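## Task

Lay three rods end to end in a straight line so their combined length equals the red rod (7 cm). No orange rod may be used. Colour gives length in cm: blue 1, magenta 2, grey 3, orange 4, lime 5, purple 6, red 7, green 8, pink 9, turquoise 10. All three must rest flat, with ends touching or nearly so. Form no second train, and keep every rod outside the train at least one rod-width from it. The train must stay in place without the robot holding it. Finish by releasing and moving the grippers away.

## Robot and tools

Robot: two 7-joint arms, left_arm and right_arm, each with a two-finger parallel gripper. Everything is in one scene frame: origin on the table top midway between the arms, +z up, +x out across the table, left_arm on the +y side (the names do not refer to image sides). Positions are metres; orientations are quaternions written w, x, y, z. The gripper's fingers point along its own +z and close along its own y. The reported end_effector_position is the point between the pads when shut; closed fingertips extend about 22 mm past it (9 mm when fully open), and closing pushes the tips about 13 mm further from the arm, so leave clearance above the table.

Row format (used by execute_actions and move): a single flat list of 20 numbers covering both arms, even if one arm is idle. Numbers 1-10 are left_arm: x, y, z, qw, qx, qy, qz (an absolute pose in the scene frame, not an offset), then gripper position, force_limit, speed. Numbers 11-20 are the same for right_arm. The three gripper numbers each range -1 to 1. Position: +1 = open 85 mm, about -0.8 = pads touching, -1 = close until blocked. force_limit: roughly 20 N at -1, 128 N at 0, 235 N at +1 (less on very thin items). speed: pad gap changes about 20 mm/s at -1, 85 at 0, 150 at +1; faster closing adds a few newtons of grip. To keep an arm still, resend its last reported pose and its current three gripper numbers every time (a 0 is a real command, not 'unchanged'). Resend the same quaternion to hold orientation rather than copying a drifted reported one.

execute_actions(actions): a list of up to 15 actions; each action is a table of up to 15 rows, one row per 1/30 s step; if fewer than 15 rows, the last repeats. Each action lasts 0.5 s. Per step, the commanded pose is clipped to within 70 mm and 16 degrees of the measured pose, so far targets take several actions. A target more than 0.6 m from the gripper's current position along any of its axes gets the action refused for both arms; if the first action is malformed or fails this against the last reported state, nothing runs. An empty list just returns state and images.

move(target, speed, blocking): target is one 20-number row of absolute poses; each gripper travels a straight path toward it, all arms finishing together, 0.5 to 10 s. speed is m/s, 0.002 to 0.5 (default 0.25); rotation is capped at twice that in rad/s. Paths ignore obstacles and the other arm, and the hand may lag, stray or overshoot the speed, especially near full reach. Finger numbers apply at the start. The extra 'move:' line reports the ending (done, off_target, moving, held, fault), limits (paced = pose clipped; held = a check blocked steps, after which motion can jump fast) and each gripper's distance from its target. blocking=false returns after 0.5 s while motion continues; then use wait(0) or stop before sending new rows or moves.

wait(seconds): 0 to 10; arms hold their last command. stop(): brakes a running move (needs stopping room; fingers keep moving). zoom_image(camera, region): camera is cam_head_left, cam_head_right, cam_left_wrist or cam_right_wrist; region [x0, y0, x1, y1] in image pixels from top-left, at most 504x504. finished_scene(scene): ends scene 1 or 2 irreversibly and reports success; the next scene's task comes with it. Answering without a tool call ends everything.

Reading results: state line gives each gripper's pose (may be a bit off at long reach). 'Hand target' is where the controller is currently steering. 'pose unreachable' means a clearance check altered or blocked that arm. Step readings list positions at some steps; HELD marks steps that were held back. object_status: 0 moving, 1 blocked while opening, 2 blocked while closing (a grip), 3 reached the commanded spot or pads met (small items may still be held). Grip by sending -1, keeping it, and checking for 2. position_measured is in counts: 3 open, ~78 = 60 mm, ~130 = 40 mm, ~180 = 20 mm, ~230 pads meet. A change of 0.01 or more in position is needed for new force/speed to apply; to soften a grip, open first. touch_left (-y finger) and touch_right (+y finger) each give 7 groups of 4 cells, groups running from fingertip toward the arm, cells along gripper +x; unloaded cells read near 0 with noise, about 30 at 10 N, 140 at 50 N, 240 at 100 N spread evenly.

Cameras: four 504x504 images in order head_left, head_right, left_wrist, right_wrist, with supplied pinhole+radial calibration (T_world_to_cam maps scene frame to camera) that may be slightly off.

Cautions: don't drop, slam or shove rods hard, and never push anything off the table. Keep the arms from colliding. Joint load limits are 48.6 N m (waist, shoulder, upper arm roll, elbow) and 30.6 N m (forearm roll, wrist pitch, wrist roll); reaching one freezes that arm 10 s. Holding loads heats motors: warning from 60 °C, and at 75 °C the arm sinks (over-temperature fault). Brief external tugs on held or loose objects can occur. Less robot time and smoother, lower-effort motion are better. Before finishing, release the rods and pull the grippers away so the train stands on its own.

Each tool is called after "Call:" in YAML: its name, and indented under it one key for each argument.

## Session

Call:
execute_actions:
  actions: []

Scene clock: 0.00 s.
left_arm: end_effector_position=(+0.3839, +0.2024, +0.3911) position_measured=3 object_status=3 touch_left=n/a touch_right=n/a end_effector_quat_wxyz=(+0.247, +0.374, +0.573, +0.687) | right_arm: end_effector_position=(+0.5971, -0.6378, +0.1122) position_measured=3 object_status=3 touch_left=n/a touch_right=n/a end_effector_quat_wxyz=(+0.621, +0.556, -0.393, +0.388)
Joint positions: left_arm=[ 1.354  0.472 -0.073  2.261 -1.336  1.707  2.501] | right_arm=[-0.247  1.533  0.306  0.844  1.258  1.556  2.778]
Joint velocities: left_arm=[-0.001  0.    -0.     0.    -0.     0.     0.   ] | right_arm=[-0.001 -0.     0.001 -0.001  0.     0.     0.   ]
Motor temperatures (°C, as the motors report them): left_arm=[36 29 27 30 43 39 44] | right_arm=[31 31 29 29 34 36 42]
Hand target (left_arm): +0.384, +0.202, +0.391; +0.247, +0.374, +0.573, +0.687
Hand target (right_arm): +0.597, -0.638, +0.112; +0.621, +0.556, -0.393, +0.388
camera_calibration (this result's frames):
cam_left_wrist: T_world_to_cam=[[0.0511563, -0.188289, 0.98078, -0.362036], [0.58765, -0.78838, -0.182003, 0.0549528], [0.807497, 0.585666, 0.0703173, -0.308582], [0, 0, 0, 1]] pos_world=[0.235407, 0.155882, 0.386778]
cam_right_wrist: T_world_to_cam=[[-0.896144, 0.0681606, 0.438497, 0.535223], [-0.442714, -0.0694068, -0.893973, 0.37849], [-0.030499, -0.995257, 0.0923741, -0.479252], [0, 0, 0, 1]] pos_world=[0.632583, -0.48719, 0.147936]

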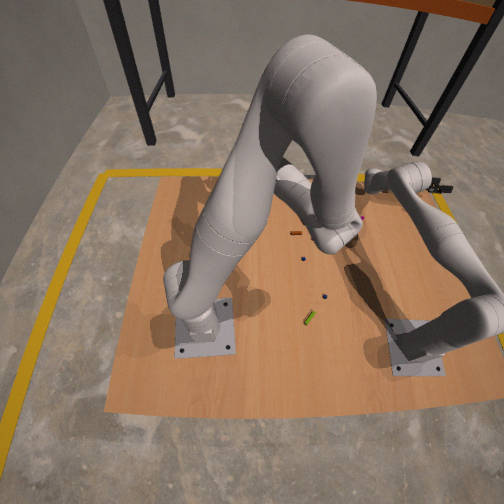

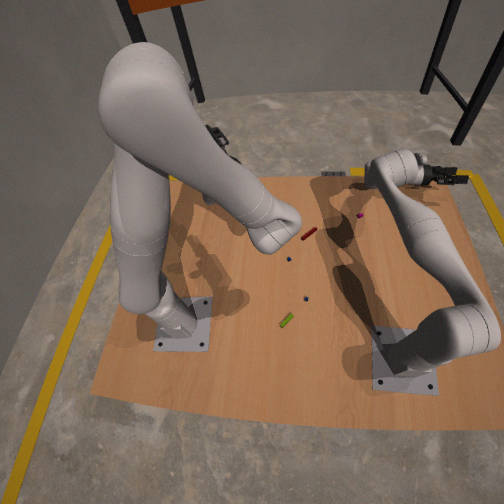

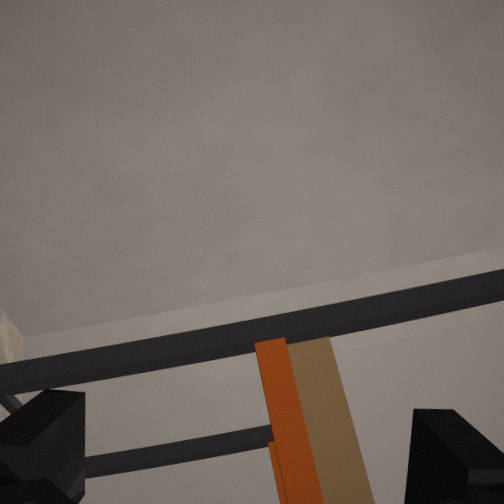

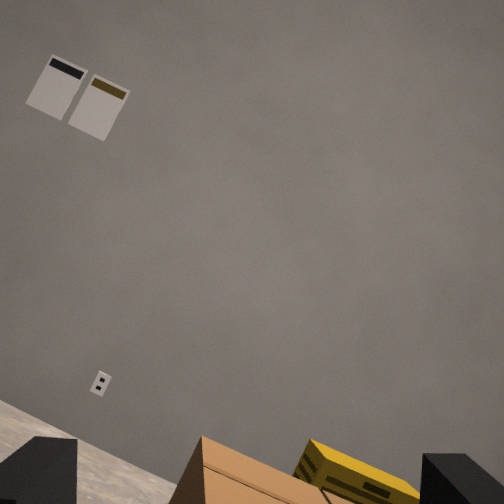

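Call:
move:
  target: [0.10,-0.03,0.3,0,1,0,0,0,0,0, 0.5971,-0.6378,0.1122,0.621,0.556,-0.393,0.388,1,0,0]

Scene clock: 5.93 s.
left_arm: end_effector_position=(+0.0988, -0.0273, +0.2985) position_measured=128 object_status=3 touch_left=((5 0 -3 -1) (-7 -2 2 12) (-5 -10 -5 8) (9 -2 3 -6) (2 -8 1 -15) (-9 0 5 -2) (-1 8 9 10)) touch_right=((1 26 -12 0) (14 0 18 24) (-23 2 5 18) (30 -30 -9 -13) (1 4 1 -5) (-8 8 22 1) (7 13 21 -24)) end_effector_quat_wxyz=(-0.001, +1.000, +0.000, -0.001) | right_arm: end_effector_position=(+0.5971, -0.6378, +0.1122) position_measured=3 object_status=3 touch_left=((2 0 26 9) (-4 -3 19 -9) (-3 -2 -10 -4) (5 -12 33 -25) (8 -25 -2 -5) (14 -5 29 -17) (-16 1 -19 -4)) touch_right=((5 2 6 -5) (-6 -6 -8 0) (-10 -2 2 10) (4 -1 5 3) (-6 7 11 2) (-6 -3 2 5) (6 3 -10 12)) end_effector_quat_wxyz=(+0.621, +0.556, -0.393, +0.388)
Joint positions: left_arm=[ 1.45   0.111 -0.02   1.749  0.004  1.284 -0.238] | right_arm=[-0.247  1.533  0.306  0.843  1.257  1.557  2.779]
Joint velocities: left_arm=[-0.002  0.008 -0.004 -0.002  0.001  0.001 -0.001] | right_arm=[-0.002 -0.001  0.    -0.001 -0.001  0.    -0.   ]
Motor temperatures (°C, as the motors report them): left_arm=[36 29 27 30 43 39 44] | right_arm=[31 32 29 29 34 36 42]
Hand target (left_arm): +0.099, -0.027, +0.298; -0.002, +1.000, +0.000, -0.001
Hand target (right_arm): +0.597, -0.638, +0.112; +0.621, +0.556, -0.393, +0.388
Off the commanded pose (left_arm): 0.003 m, 0 deg.
Off the commanded pose (right_arm): 0.000 m, 0 deg.
move: done
camera_calibration (this result's frames):
cam_left_wrist: T_world_to_cam=[[0.0520143, -0.998622, 0.00704283, -0.0313996], [-0.99843, -0.0518552, 0.0211569, 0.140779], [-0.0207625, -0.00813224, -0.999751, 0.447712], [0, 0, 0, 1]] pos_world=[0.151487, -0.0204153, 0.444844]
cam_right_wrist: T_world_to_cam=[[-0.89624, 0.068599, 0.438232, 0.535577], [-0.442467, -0.068669, -0.894152, 0.378882], [-0.031245, -0.995278, 0.0918968, -0.478752], [0, 0, 0, 1]] pos_world=[0.63269, -0.487214, 0.148067]

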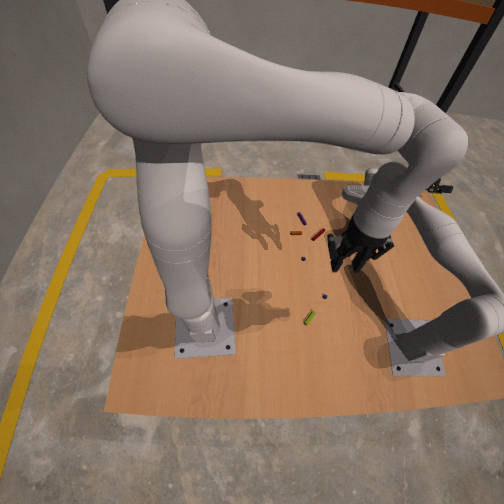

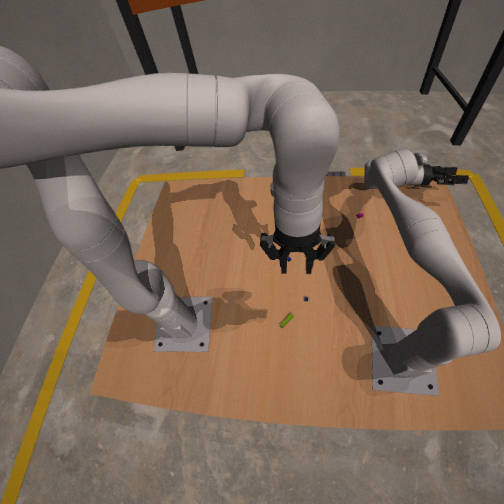

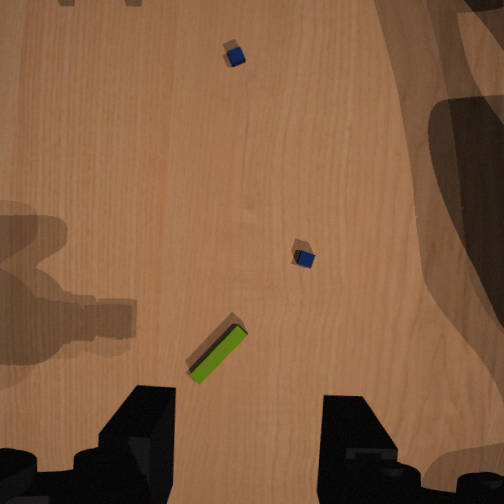

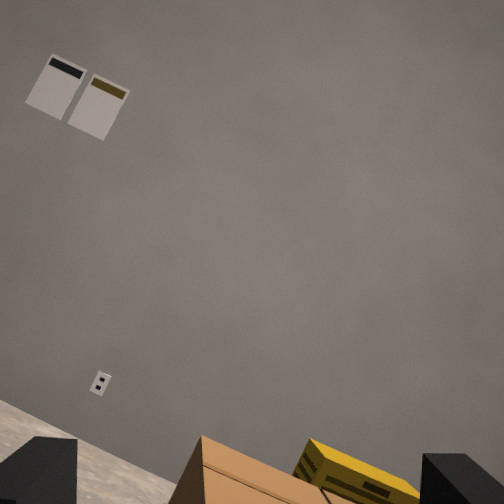

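Call:
move:
  target: [0.148,-0.0728,0.09,0,1,0,0,0,0,0, 0.5971,-0.6378,0.1122,0.621,0.556,-0.393,0.388,1,0,0]

Scene clock: 7.53 s.
left_arm: end_effector_position=(+0.1472, -0.0724, +0.0904) position_measured=128 object_status=3 touch_left=((1 1 -1 -4) (1 -8 24 4) (-6 -11 -12 6) (-1 -12 -4 -5) (2 -5 -6 -11) (3 7 8 1) (-2 4 13 15)) touch_right=((-6 -18 4 -4) (-4 -6 -36 4) (5 -28 -5 3) (13 -2 -3 17) (15 4 -9 -28) (-10 -16 -8 -8) (11 25 4 0)) end_effector_quat_wxyz=(+0.000, +1.000, -0.000, -0.001) | right_arm: end_effector_position=(+0.5971, -0.6378, +0.1122) position_measured=3 object_status=3 touch_left=((3 5 9 -4) (23 24 -4 7) (-24 15 -8 12) (-12 16 2 -15) (5 1 3 31) (14 -29 15 3) (33 -2 6 -11)) touch_right=((5 -14 0 -3) (-4 3 -8 1) (1 -4 -7 1) (8 -3 1 -1) (10 -1 11 4) (-7 0 -7 1) (-9 -5 -8 -4)) end_effector_quat_wxyz=(+0.621, +0.556, -0.393, +0.388)
Joint positions: left_arm=[ 1.374  0.513 -0.045  1.959  0.038  0.67  -0.362] | right_arm=[-0.247  1.533  0.306  0.843  1.257  1.557  2.779]
Joint velocities: left_arm=[-0.001  0.005 -0.001 -0.001  0.    -0.001  0.   ] | right_arm=[-0.     0.     0.001  0.001 -0.     0.001 -0.   ]
Motor temperatures (°C, as the motors report them): left_arm=[36 29 27 30 43 39 44] | right_arm=[31 32 29 29 34 36 42]
Hand target (left_arm): +0.147, -0.072, +0.090; +0.000, +1.000, -0.000, -0.001
Hand target (right_arm): +0.597, -0.638, +0.112; +0.621, +0.556, -0.393, +0.388
Off the commanded pose (left_arm): 0.001 m, 0 deg.
Off the commanded pose (right_arm): 0.000 m, 0 deg.
move: done
camera_calibration (this result's frames):
cam_left_wrist: T_world_to_cam=[[0.0511969, -0.998633, 0.0105054, -0.0777664], [-0.998496, -0.0509777, 0.0201637, 0.191245], [-0.0196006, -0.0115219, -0.999741, 0.239872], [0, 0, 0, 1]] pos_world=[0.199641, -0.0651471, 0.23677]
cam_right_wrist: T_world_to_cam=[[-0.89624, 0.0685943, 0.438234, 0.535575], [-0.442468, -0.0686649, -0.894152, 0.378884], [-0.0312425, -0.995279, 0.091891, -0.478752], [0, 0, 0, 1]] pos_world=[0.63269, -0.487213, 0.148066]

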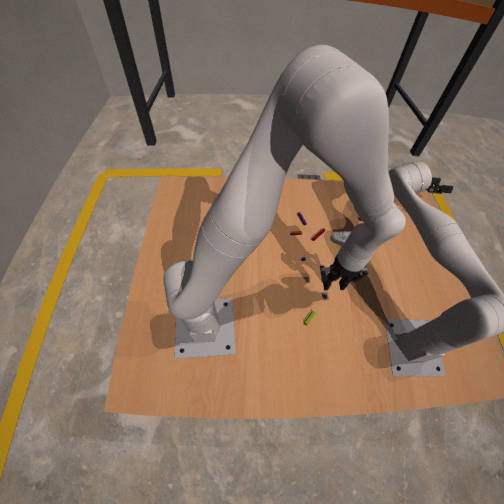

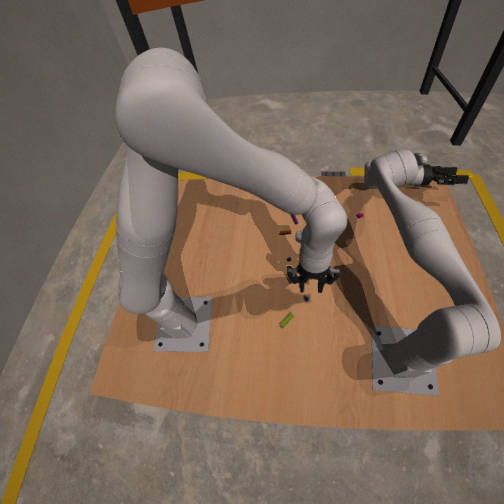

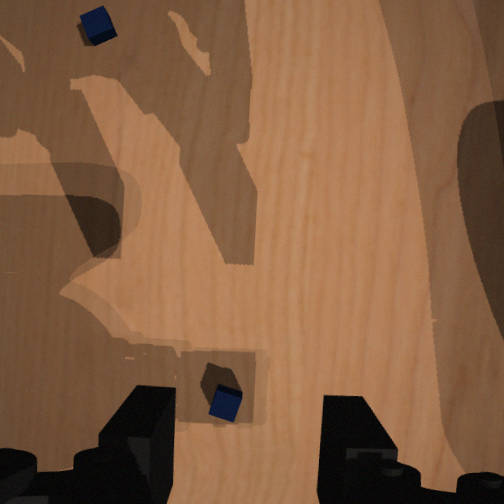

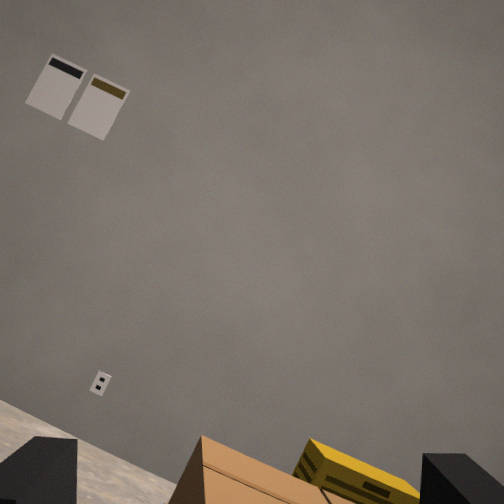

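Call:
move:
  target: [0.144,-0.0675,0.026,0,1,0,0,0,0,0, 0.5971,-0.6378,0.1122,0.621,0.556,-0.393,0.388,1,0,0]
  speed: 0.12

Scene clock: 8.57 s.
left_arm: end_effector_position=(+0.1439, -0.0675, +0.0264) position_measured=128 object_status=3 touch_left=((4 -2 1 -9) (-2 -11 13 2) (-3 -1 -2 7) (13 -4 -16 -1) (11 -8 1 -3) (-8 9 -2 1) (-1 -1 4 -3)) touch_right=((-13 -4 -28 -11) (10 7 1 39) (-6 -2 5 -10) (27 13 -29 32) (-6 -21 -28 -6) (3 19 -11 -14) (-25 21 -29 -7)) end_effector_quat_wxyz=(+0.000, +1.000, -0.000, -0.000) | right_arm: end_effector_position=(+0.5971, -0.6378, +0.1122) position_measured=3 object_status=3 touch_left=((-3 13 -5 6) (0 18 10 6) (6 -12 2 -3) (7 12 -19 13) (-9 9 2 -10) (-3 -5 3 11) (-28 -6 -24 -20)) touch_right=((11 -8 -1 5) (7 1 -2 -5) (6 -9 -2 5) (7 -8 6 -11) (9 3 1 13) (5 2 -11 -7) (4 10 -9 4)) end_effector_quat_wxyz=(+0.621, +0.556, -0.393, +0.388)
Joint positions: left_arm=[ 1.373  0.645 -0.038  2.025  0.051  0.472 -0.37 ] | right_arm=[-0.247  1.533  0.306  0.843  1.257  1.557  2.779]
Joint velocities: left_arm=[-0.001  0.006 -0.     0.001  0.     0.    -0.002] | right_arm=[ 0.002 -0.001  0.     0.001 -0.001 -0.    -0.   ]
Motor temperatures (°C, as the motors report them): left_arm=[36 29 27 30 43 39 44] | right_arm=[31 32 29 29 34 36 42]
Hand target (left_arm): +0.144, -0.067, +0.026; +0.000, +1.000, +0.000, -0.000
Hand target (right_arm): +0.597, -0.638, +0.112; +0.621, +0.556, -0.393, +0.388
Off the commanded pose (left_arm): 0.000 m, 0 deg.
Off the commanded pose (right_arm): 0.000 m, 0 deg.
move: done
camera_calibration (this result's frames):
cam_left_wrist: T_world_to_cam=[[0.0515013, -0.998618, 0.010479, -0.072022], [-0.998507, -0.0512985, 0.0187782, 0.189553], [-0.0182147, -0.0114305, -0.999769, 0.175754], [0, 0, 0, 1]] pos_world=[0.19618, -0.0601897, 0.172909]
cam_right_wrist: T_world_to_cam=[[-0.89624, 0.0685944, 0.438234, 0.535574], [-0.442468, -0.0686648, -0.894151, 0.378884], [-0.0312425, -0.995279, 0.0918909, -0.478752], [0, 0, 0, 1]] pos_world=[0.63269, -0.487213, 0.148066]

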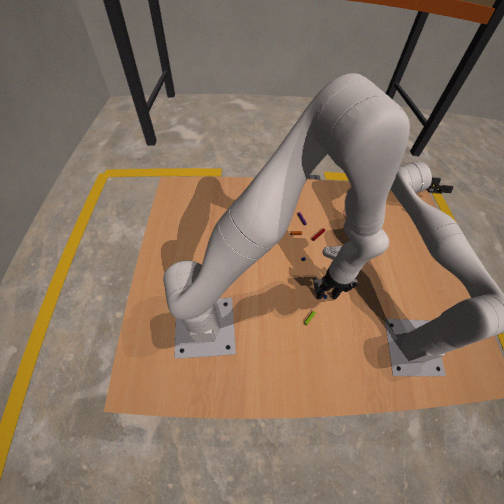

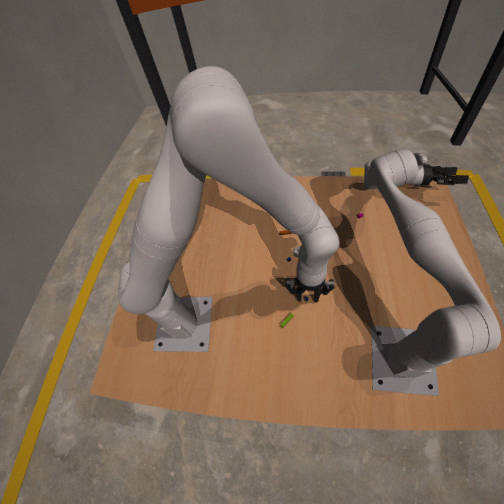

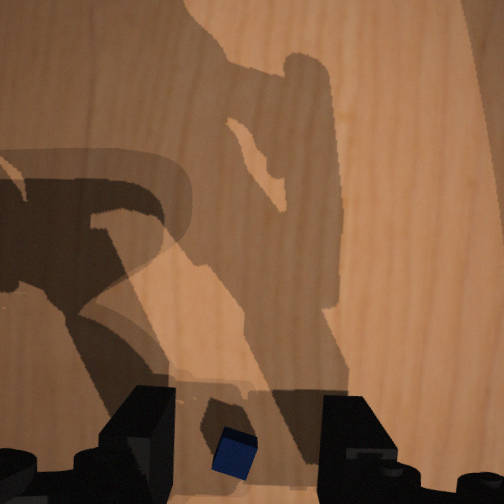

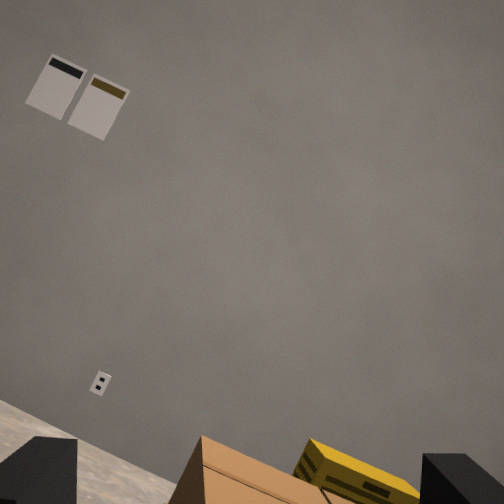

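Good. Grip, then lift and go toward the lime end.

Call:
execute_actions:
  actions:
    - [[0.144,-0.0675,0.026,0,1,0,0,-1,0,0, 0.5971,-0.6378,0.1122,0.621,0.556,-0.393,0.388,1,0,0]]
    - [[0.144,-0.0675,0.026,0,1,0,0,-1,0,0, 0.5971,-0.6378,0.1122,0.621,0.556,-0.393,0.388,1,0,0]]

Scene clock: 9.67 s.
left_arm: end_effector_position=(+0.1440, -0.0675, +0.0262) position_measured=215 object_status=2 touch_left=((765 1421 735 90) (179 440 175 25) (4 -18 -9 3) (12 7 8 2) (-1 -8 3 -10) (-12 4 -5 2) (-9 -2 2 12)) touch_right=((763 1370 897 139) (173 325 157 47) (12 -4 -21 18) (-2 5 20 27) (-15 -16 10 15) (1 -23 28 -2) (-4 12 6 -1)) end_effector_quat_wxyz=(+0.000, +1.000, -0.000, +0.000) | right_arm: end_effector_position=(+0.5971, -0.6378, +0.1122) position_measured=3 object_status=3 touch_left=((23 -5 -11 -8) (9 6 15 -27) (-27 -3 0 -13) (12 -14 16 3) (3 -12 8 -2) (9 -8 23 2) (1 -13 -5 2)) touch_right=((3 -3 -2 -4) (9 19 -1 1) (2 -6 -1 6) (2 -8 11 -5) (1 3 9 17) (0 -11 4 1) (0 6 -8 4)) end_effector_quat_wxyz=(+0.621, +0.556, -0.393, +0.388)
Joint positions: left_arm=[ 1.373  0.646 -0.038  2.024  0.051  0.473 -0.369] | right_arm=[-0.247  1.533  0.306  0.843  1.257  1.557  2.779]
Joint velocities: left_arm=[ 0.001 -0.    -0.    -0.    -0.     0.    -0.   ] | right_arm=[ 0.     0.     0.001  0.001 -0.001 -0.002 -0.   ]
Motor temperatures (°C, as the motors report them): left_arm=[36 29 27 30 43 39 44] | right_arm=[31 32 29 29 34 36 42]
Hand target (left_arm): +0.144, -0.067, +0.026; -0.000, +1.000, +0.000, -0.000
Hand target (right_arm): +0.597, -0.638, +0.112; +0.621, +0.556, -0.393, +0.388
Off the commanded pose (left_arm): 0.000 m, 0 deg.
Off the commanded pose (right_arm): 0.000 m, 0 deg.
Step readings (end_effector_position; steps 1 to 15: 1st action; 16 to 30: 2nd action):
0: left_arm (+0.1439, -0.0674, +0.0262) | right_arm (+0.5971, -0.6378, +0.1122)
1: left_arm (+0.1439, -0.0674, +0.0262) | right_arm (+0.5971, -0.6378, +0.1122)
2: left_arm (+0.1439, -0.0675, +0.0261) | right_arm (+0.5971, -0.6378, +0.1122)
4: left_arm (+0.1440, -0.0675, +0.0260) | right_arm (+0.5971, -0.6378, +0.1122)
8: left_arm (+0.1440, -0.0675, +0.0260) | right_arm (+0.5971, -0.6378, +0.1122)
15: left_arm (+0.1440, -0.0675, +0.0262) | right_arm (+0.5971, -0.6378, +0.1122)
16: left_arm (+0.1440, -0.0675, +0.0262) | right_arm (+0.5971, -0.6378, +0.1122)
17: left_arm (+0.1440, -0.0675, +0.0262) | right_arm (+0.5971, -0.6378, +0.1122)
19: left_arm (+0.1440, -0.0675, +0.0262) | right_arm (+0.5971, -0.6378, +0.1122)
23: left_arm (+0.1440, -0.0675, +0.0262) | right_arm (+0.5971, -0.6378, +0.1122)
30: end_effector_position above
camera_calibration (this result's frames):
cam_left_wrist: T_world_to_cam=[[0.0515003, -0.998623, 0.0100057, -0.0720687], [-0.99851, -0.0513085, 0.01857, 0.189658], [-0.0180311, -0.0109472, -0.999777, 0.175556], [0, 0, 0, 1]] pos_world=[0.196252, -0.0603166, 0.172716]
cam_right_wrist: T_world_to_cam=[[-0.89624, 0.0685944, 0.438234, 0.535575], [-0.442468, -0.0686649, -0.894151, 0.378884], [-0.0312425, -0.995279, 0.0918911, -0.478752], [0, 0, 0, 1]] pos_world=[0.63269, -0.487213, 0.148066]

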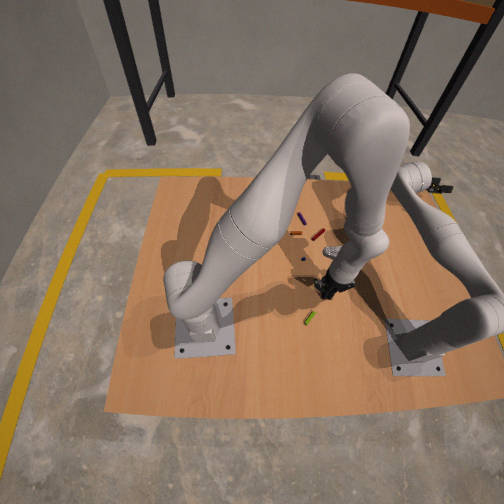

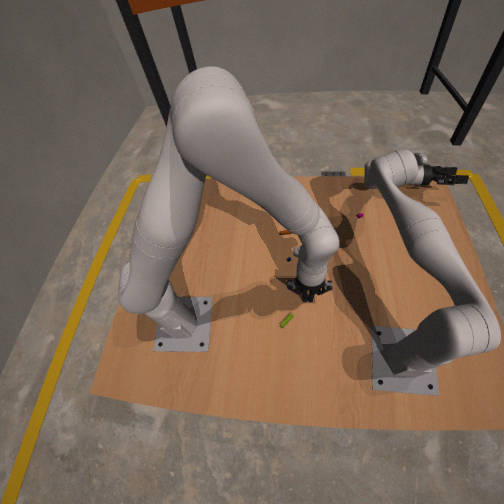

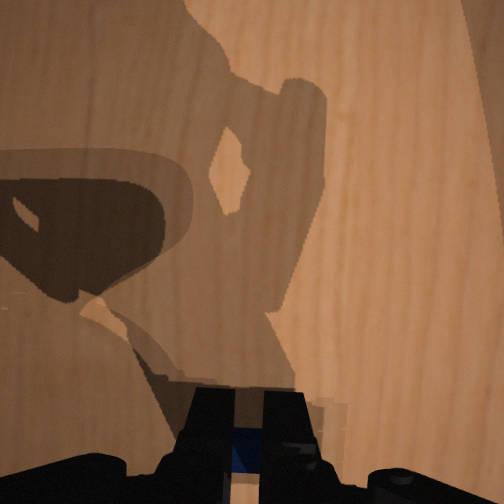

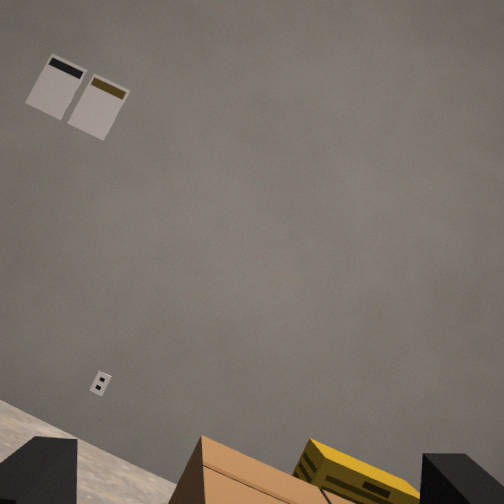

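Call:
move:
  target: [0.144,-0.0675,0.08,0,1,0,0,-1,0,0, 0.5971,-0.6378,0.1122,0.621,0.556,-0.393,0.388,1,0,0]

Call:
move:
  target: [0.101,-0.031,0.08,0,0.3633,0.9317,0,-1,0,0, 0.5971,-0.6378,0.1122,0.621,0.556,-0.393,0.388,1,0,0]

Scene clock: 10.53 s.
left_arm: end_effector_position=(+0.1441, -0.0675, +0.0796) position_measured=215 object_status=2 touch_left=((745 1415 716 82) (172 429 178 17) (3 -4 -7 10) (-1 5 -3 3) (4 -9 0 -1) (-12 -1 4 -8) (4 3 1 0)) touch_right=((789 1379 892 138) (167 293 196 19) (-12 27 -3 24) (-9 7 3 8) (9 -12 15 -6) (-5 5 5 5) (-12 23 -26 19)) end_effector_quat_wxyz=(-0.000, +1.000, +0.000, +0.000) | right_arm: end_effector_position=(+0.5971, -0.6378, +0.1122) position_measured=3 object_status=3 touch_left=((-14 -11 9 -9) (-13 4 -1 3) (18 8 -11 3) (3 25 3 0) (2 17 -6 -1) (18 -1 38 8) (18 -14 13 -5)) touch_right=((3 12 8 8) (-4 3 -6 -10) (-4 2 1 0) (1 -7 12 -2) (8 -5 -6 3) (7 -5 -7 4) (4 9 -13 -1)) end_effector_quat_wxyz=(+0.621, +0.556, -0.393, +0.388)
Joint positions: left_arm=[ 1.38   0.527 -0.047  1.986  0.039  0.63  -0.359] | right_arm=[-0.247  1.533  0.306  0.843  1.257  1.557  2.779]
Joint velocities: left_arm=[ 0.    -0.008 -0.    -0.001 -0.     0.     0.   ] | right_arm=[ 0.001  0.    -0.     0.     0.001  0.001  0.   ]
Motor temperatures (°C, as the motors report them): left_arm=[36 29 27 30 43 39 44] | right_arm=[31 32 29 29 34 36 42]
Hand target (left_arm): +0.144, -0.068, +0.080; -0.000, +1.000, -0.000, +0.000
Hand target (right_arm): +0.597, -0.638, +0.112; +0.621, +0.556, -0.393, +0.388
Off the commanded pose (left_arm): 0.000 m, 0 deg.
Off the commanded pose (right_arm): 0.000 m, 0 deg.
move: done
camera_calibration (this result's frames):
cam_left_wrist: T_world_to_cam=[[0.0515515, -0.998631, 0.00888317, -0.0724447], [-0.998508, -0.0513805, 0.0185071, 0.188771], [-0.0180254, -0.00982398, -0.999789, 0.22899], [0, 0, 0, 1]] pos_world=[0.196352, -0.0603967, 0.226091]
cam_right_wrist: T_world_to_cam=[[-0.89624, 0.0685942, 0.438234, 0.535574], [-0.442468, -0.0686646, -0.894152, 0.378884], [-0.0312424, -0.995279, 0.0918907, -0.478752], [0, 0, 0, 1]] pos_world=[0.63269, -0.487213, 0.148066]

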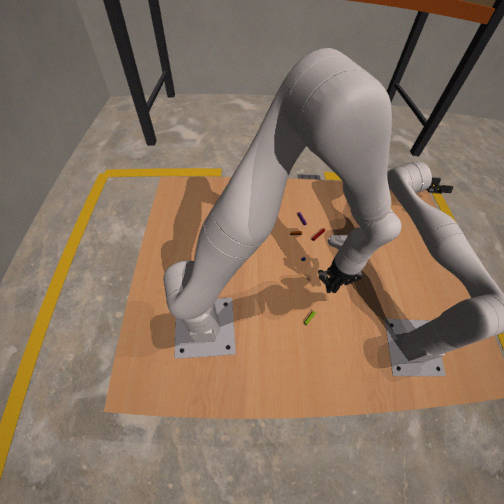

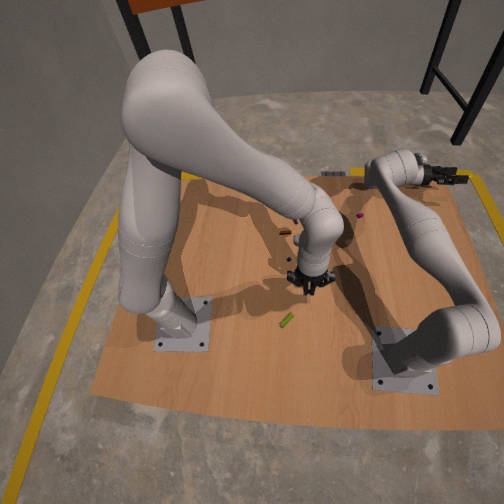

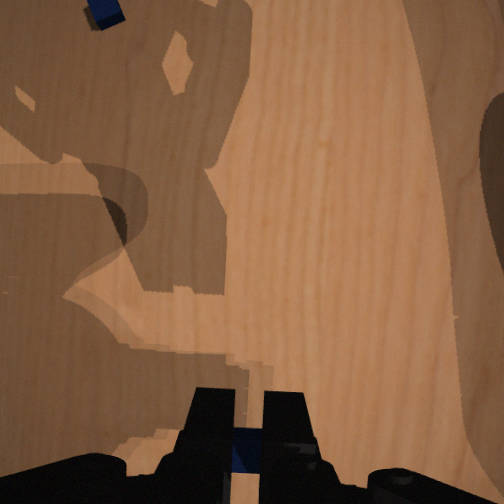

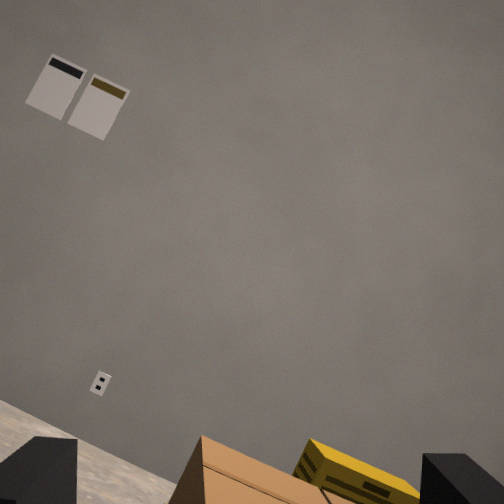

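Scene clock: 15.67 s.
left_arm: end_effector_position=(+0.1012, -0.0309, +0.0801) position_measured=215 object_status=2 touch_left=((755 1417 717 83) (163 427 179 16) (6 -10 -6 10) (11 8 -2 -12) (4 1 1 -4) (-1 4 7 -6) (12 -5 4 12)) touch_right=((784 1386 881 130) (174 336 183 37) (0 -22 -2 -3) (-23 6 14 0) (4 30 -21 -2) (-2 23 14 -11) (0 8 11 -6)) end_effector_quat_wxyz=(-0.000, +0.363, +0.932, -0.000) | right_arm: end_effector_position=(+0.5971, -0.6378, +0.1122) position_measured=3 object_status=3 touch_left=((-21 -3 -2 0) (-9 10 -21 12) (14 -7 -29 -20) (3 7 0 -8) (21 5 -17 15) (9 9 16 5) (14 18 4 -28)) touch_right=((15 7 5 0) (1 -5 -9 3) (-3 -6 13 10) (11 -8 1 4) (11 -7 0 16) (3 -8 -12 14) (1 -3 -6 4)) end_effector_quat_wxyz=(+0.621, +0.556, -0.393, +0.388)
Joint positions: left_arm=[ 1.955  0.549 -0.714  2.114  0.577  0.679  1.583] | right_arm=[-0.247  1.533  0.306  0.843  1.257  1.557  2.779]
Joint velocities: left_arm=[ 0.003  0.     0.003 -0.    -0.002 -0.001  0.002] | right_arm=[-0.     0.     0.    -0.001  0.003 -0.001  0.   ]
Motor temperatures (°C, as the motors report them): left_arm=[36 29 27 30 43 39 44] | right_arm=[31 32 29 29 34 36 42]
Hand target (left_arm): +0.101, -0.031, +0.080; -0.000, +0.363, +0.932, -0.000
Hand target (right_arm): +0.597, -0.638, +0.112; +0.621, +0.556, -0.393, +0.388
Off the commanded pose (left_arm): 0.000 m, 0 deg.
Off the commanded pose (right_arm): 0.000 m, 0 deg.
move: done
camera_calibration (this result's frames):
cam_left_wrist: T_world_to_cam=[[0.637027, 0.770787, 0.00913358, -0.0383336], [0.770578, -0.637075, 0.0185965, -0.0493634], [0.0201527, -0.00480836, -0.999785, 0.225393], [0, 0, 0, 1]] pos_world=[0.0579156, -0.000817314, 0.226613]
cam_right_wrist: T_world_to_cam=[[-0.89624, 0.0685943, 0.438234, 0.535574], [-0.442468, -0.0686647, -0.894151, 0.378884], [-0.0312425, -0.995279, 0.0918908, -0.478752], [0, 0, 0, 1]] pos_world=[0.63269, -0.487213, 0.148066]

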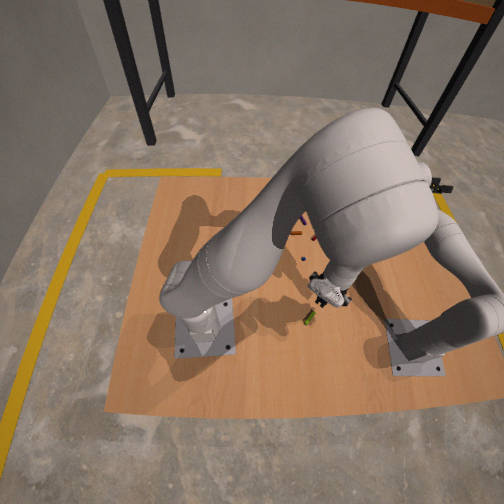

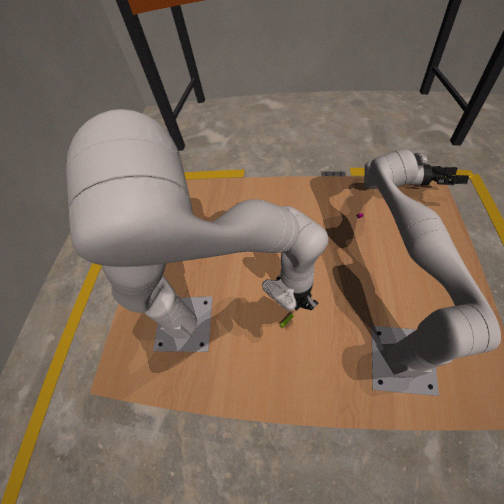

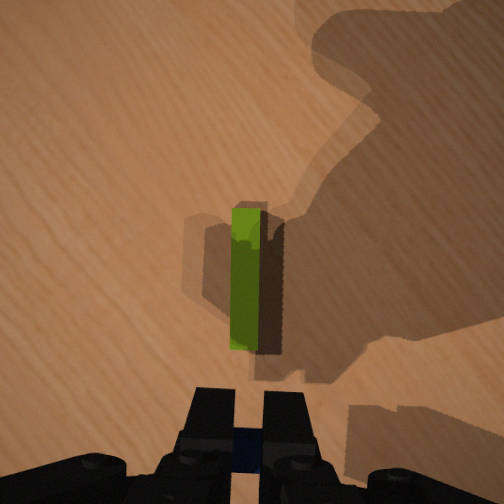

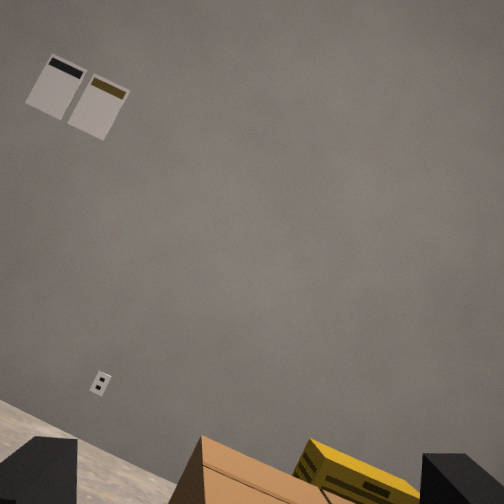

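Call:
move:
  target: [0.0929,-0.0236,0.04,0,0.3633,0.9317,0,-1,0,0, 0.5971,-0.6378,0.1122,0.621,0.556,-0.393,0.388,1,0,0]
  speed: 0.1

Scene clock: 16.57 s.
left_arm: end_effector_position=(+0.0926, -0.0236, +0.0402) position_measured=215 object_status=2 touch_left=((751 1409 714 87) (170 428 172 23) (-7 -15 -3 8) (10 -2 -11 0) (1 1 2 -10) (-1 4 5 3) (9 9 9 4)) touch_right=((790 1335 872 164) (154 336 167 -4) (6 -20 -18 -18) (-16 47 -10 -6) (-14 34 -4 9) (-9 -4 -16 24) (2 -4 8 -11)) end_effector_quat_wxyz=(-0.000, +0.364, +0.932, -0.000) | right_arm: end_effector_position=(+0.5971, -0.6378, +0.1122) position_measured=3 object_status=3 touch_left=((-6 3 -14 4) (7 -16 25 -9) (-13 -15 -21 -15) (13 11 -16 31) (-1 -6 12 0) (-5 -41 1 16) (-9 -18 -12 13)) touch_right=((13 -6 -1 0) (4 5 -5 -6) (-5 -7 1 9) (1 8 6 -11) (13 5 2 1) (7 4 4 -3) (4 -1 -5 3)) end_effector_quat_wxyz=(+0.621, +0.556, -0.393, +0.388)
Joint positions: left_arm=[ 1.899  0.62  -0.615  2.176  0.699  0.549  1.486] | right_arm=[-0.247  1.533  0.306  0.843  1.257  1.557  2.779]
Joint velocities: left_arm=[-0.003  0.004 -0.003  0.002  0.002  0.    -0.002] | right_arm=[-0.     0.001  0.    -0.    -0.001 -0.001  0.   ]
Motor temperatures (°C, as the motors report them): left_arm=[36 29 27 30 43 39 44] | right_arm=[31 32 29 29 34 36 42]
Hand target (left_arm): +0.093, -0.024, +0.040; -0.000, +0.363, +0.932, -0.000
Hand target (right_arm): +0.597, -0.638, +0.112; +0.621, +0.556, -0.393, +0.388
Off the commanded pose (left_arm): 0.000 m, 0 deg.
Off the commanded pose (right_arm): 0.000 m, 0 deg.
move: done
camera_calibration (this result's frames):
cam_left_wrist: T_world_to_cam=[[0.63863, 0.769462, 0.0089516, -0.0382278], [0.769251, -0.638673, 0.0186943, -0.037263], [0.0201017, -0.00505269, -0.999785, 0.185743], [0, 0, 0, 1]] pos_world=[0.0493443, 0.00655453, 0.186742]
cam_right_wrist: T_world_to_cam=[[-0.89624, 0.0685941, 0.438234, 0.535574], [-0.442468, -0.0686646, -0.894152, 0.378884], [-0.0312423, -0.995279, 0.0918907, -0.478752], [0, 0, 0, 1]] pos_world=[0.63269, -0.487213, 0.148066]

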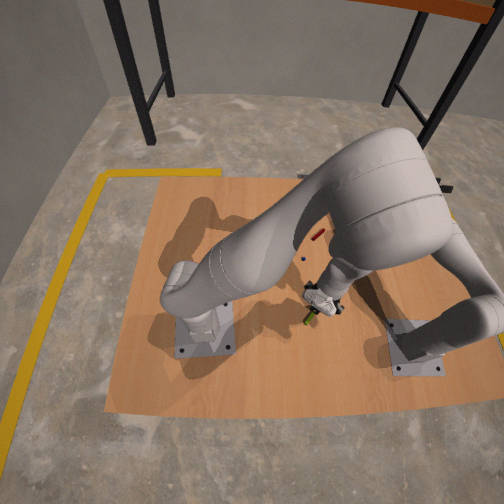

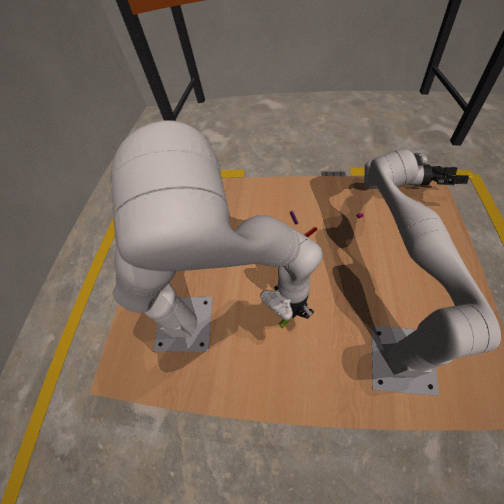

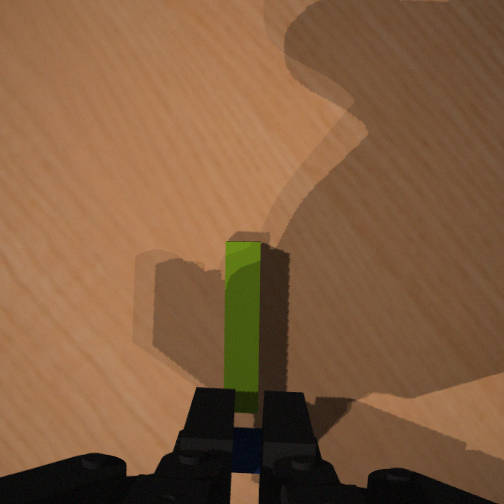

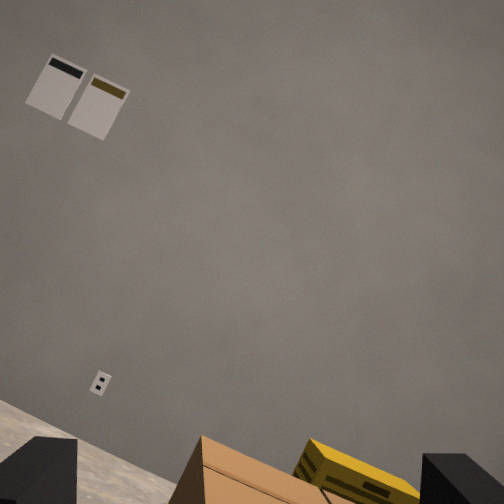

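Call:
move:
  target: [0.0926,-0.0250,0.0265,0,0.3633,0.9317,0,-1,0,0, 0.5971,-0.6378,0.1122,0.621,0.556,-0.393,0.388,1,0,0]
  speed: 0.05

Scene clock: 17.43 s.
left_arm: end_effector_position=(+0.0902, -0.0283, +0.0309) position_measured=215 object_status=2 touch_left=((760 1390 704 91) (170 420 173 23) (-6 -8 -7 4) (-3 2 -6 3) (19 -4 -1 -5) (-4 5 11 -1) (-4 6 5 13)) touch_right=((760 1353 861 97) (154 321 189 2) (-12 9 5 -11) (4 3 22 7) (-24 19 -27 -5) (8 16 5 -4) (6 30 -6 -19)) end_effector_quat_wxyz=(-0.001, +0.364, +0.931, -0.006) | right_arm: end_effector_position=(+0.5971, -0.6378, +0.1122) position_measured=3 object_status=3 touch_left=((-8 -41 3 -3) (-21 5 7 10) (19 -16 15 -9) (12 6 -6 7) (-1 26 12 0) (9 -16 6 -10) (-17 -17 -19 -15)) touch_right=((1 8 7 3) (6 10 3 -12) (-3 -14 3 5) (0 -8 8 -8) (5 -6 -3 -1) (1 -7 -11 5) (2 5 -5 -4)) end_effector_quat_wxyz=(+0.621, +0.556, -0.393, +0.388)
Joint positions: left_arm=[ 1.874  0.639 -0.578  2.179  0.742  0.517  1.451] | right_arm=[-0.247  1.533  0.306  0.843  1.257  1.557  2.779]
Joint velocities: left_arm=[ 0.003  0.001 -0.002 -0.001  0.004  0.002 -0.002] | right_arm=[-0.001  0.    -0.    -0.     0.     0.001 -0.   ]
Motor temperatures (°C, as the motors report them): left_arm=[36 29 27 30 43 39 44] | right_arm=[31 32 29 29 34 36 42]
Hand target (left_arm): +0.093, -0.025, +0.027; -0.000, +0.363, +0.932, -0.000
Hand target (right_arm): +0.597, -0.638, +0.112; +0.621, +0.556, -0.393, +0.388
Off the commanded pose (left_arm): 0.006 m, 1 deg.
Off the commanded pose (right_arm): 0.000 m, 0 deg.
move: off_target (left_arm)
camera_calibration (this result's frames):
cam_left_wrist: T_world_to_cam=[[0.639867, 0.768481, -0.00272077, -0.0328398], [0.768348, -0.639681, 0.0211876, -0.0382068], [0.0145418, -0.0156477, -0.999772, 0.176586], [0, 0, 0, 1]] pos_world=[0.0478013, 0.00355972, 0.177266]
cam_right_wrist: T_world_to_cam=[[-0.89624, 0.0685943, 0.438234, 0.535574], [-0.442469, -0.0686647, -0.894151, 0.378884], [-0.0312424, -0.995279, 0.0918909, -0.478752], [0, 0, 0, 1]] pos_world=[0.63269, -0.487213, 0.148066]

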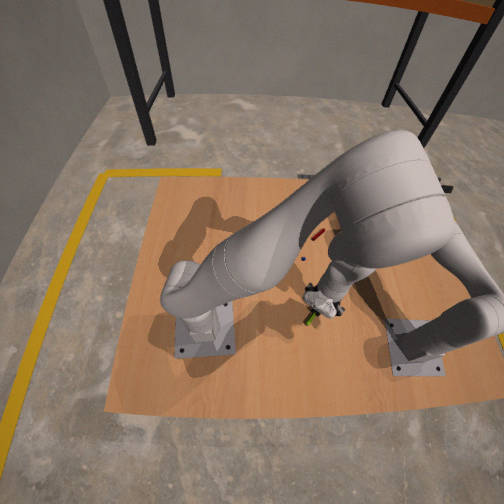

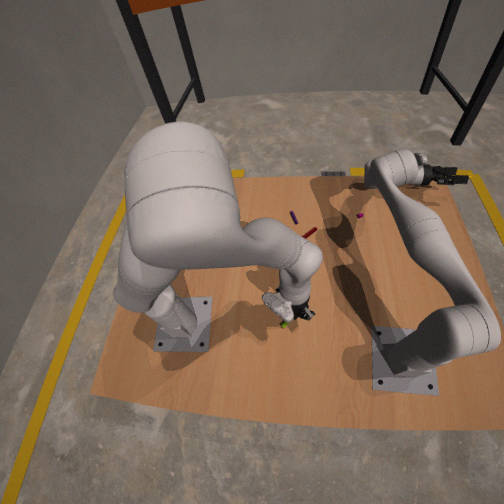

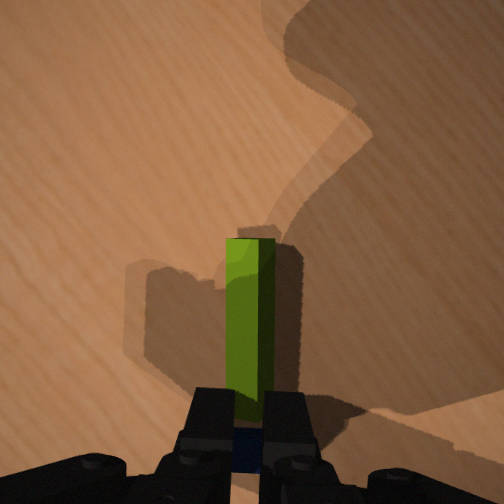

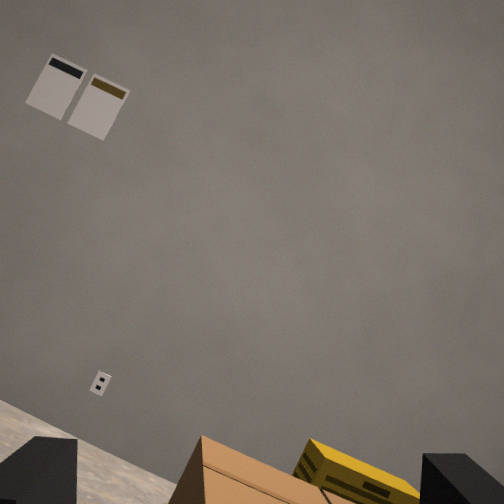

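Call:
move:
  target: [0.0926,-0.0250,0.045,0,0.3633,0.9317,0,-1,0,0, 0.5971,-0.6378,0.1122,0.621,0.556,-0.393,0.388,1,0,0]
  speed: 0.05

Scene clock: 18.33 s.
left_arm: end_effector_position=(+0.0929, -0.0249, +0.0449) position_measured=215 object_status=2 touch_left=((774 1410 718 92) (178 440 184 20) (-11 -4 1 5) (4 -7 6 -3) (11 -4 -2 -1) (-8 11 14 -10) (7 7 3 -3)) touch_right=((798 1364 879 106) (162 329 186 12) (-26 36 -19 -7) (-12 9 12 3) (-13 -17 24 -8) (16 20 15 19) (24 18 -29 -30)) end_effector_quat_wxyz=(+0.000, +0.363, +0.932, +0.000) | right_arm: end_effector_position=(+0.5971, -0.6378, +0.1122) position_measured=3 object_status=3 touch_left=((1 -6 13 -20) (-6 -13 26 26) (21 -28 0 -19) (-9 26 30 13) (12 -37 26 -10) (36 6 0 9) (-6 -10 9 13)) touch_right=((12 2 -3 6) (9 10 -7 -12) (9 -7 1 2) (-7 -7 12 3) (-4 -5 3 3) (5 -3 1 -9) (2 11 -4 7)) end_effector_quat_wxyz=(+0.621, +0.556, -0.393, +0.388)
Joint positions: left_arm=[ 1.912  0.613 -0.631  2.167  0.683  0.567  1.503] | right_arm=[-0.247  1.533  0.306  0.843  1.257  1.557  2.779]
Joint velocities: left_arm=[ 0.004 -0.002  0.003 -0.002 -0.001 -0.     0.002] | right_arm=[ 0.001  0.001 -0.     0.     0.     0.003 -0.   ]
Motor temperatures (°C, as the motors report them): left_arm=[36 29 27 30 43 39 44] | right_arm=[31 32 29 29 34 36 42]
Hand target (left_arm): +0.093, -0.025, +0.045; +0.000, +0.363, +0.932, +0.000
Hand target (right_arm): +0.597, -0.638, +0.112; +0.621, +0.556, -0.393, +0.388
Off the commanded pose (left_arm): 0.000 m, 0 deg.
Off the commanded pose (right_arm): 0.000 m, 0 deg.
move: done
camera_calibration (this result's frames):
cam_left_wrist: T_world_to_cam=[[0.637563, 0.770331, 0.0101932, -0.0374272], [0.770116, -0.637631, 0.0186237, -0.0384539], [0.0208459, -0.00402383, -0.999775, 0.19036], [0, 0, 0, 1]] pos_world=[0.0495079, 0.00507791, 0.191415]
cam_right_wrist: T_world_to_cam=[[-0.89624, 0.0685942, 0.438234, 0.535574], [-0.442469, -0.0686647, -0.894151, 0.378884], [-0.0312424, -0.995279, 0.0918908, -0.478752], [0, 0, 0, 1]] pos_world=[0.63269, -0.487213, 0.148066]

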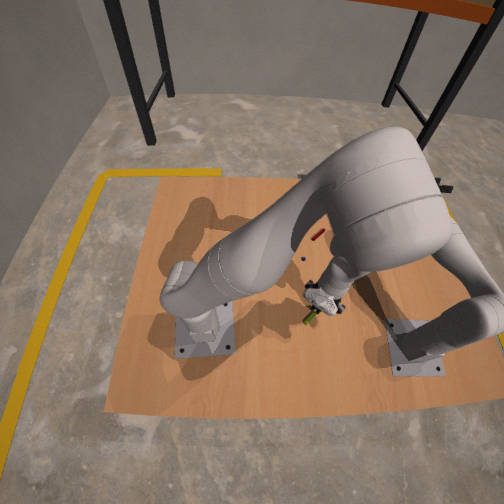

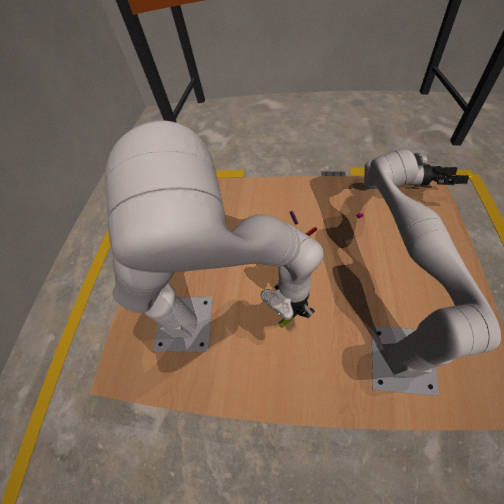

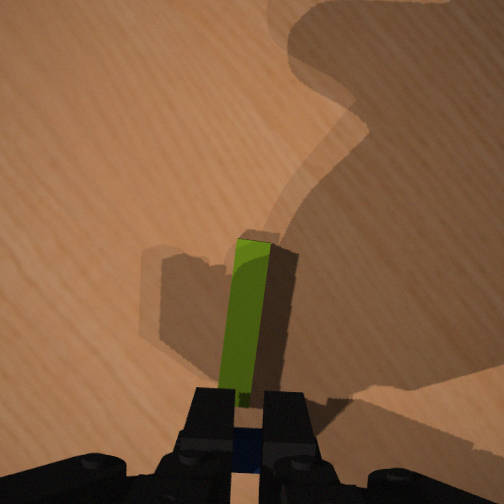

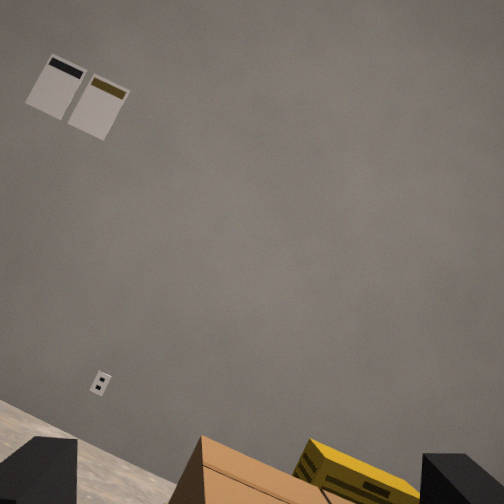

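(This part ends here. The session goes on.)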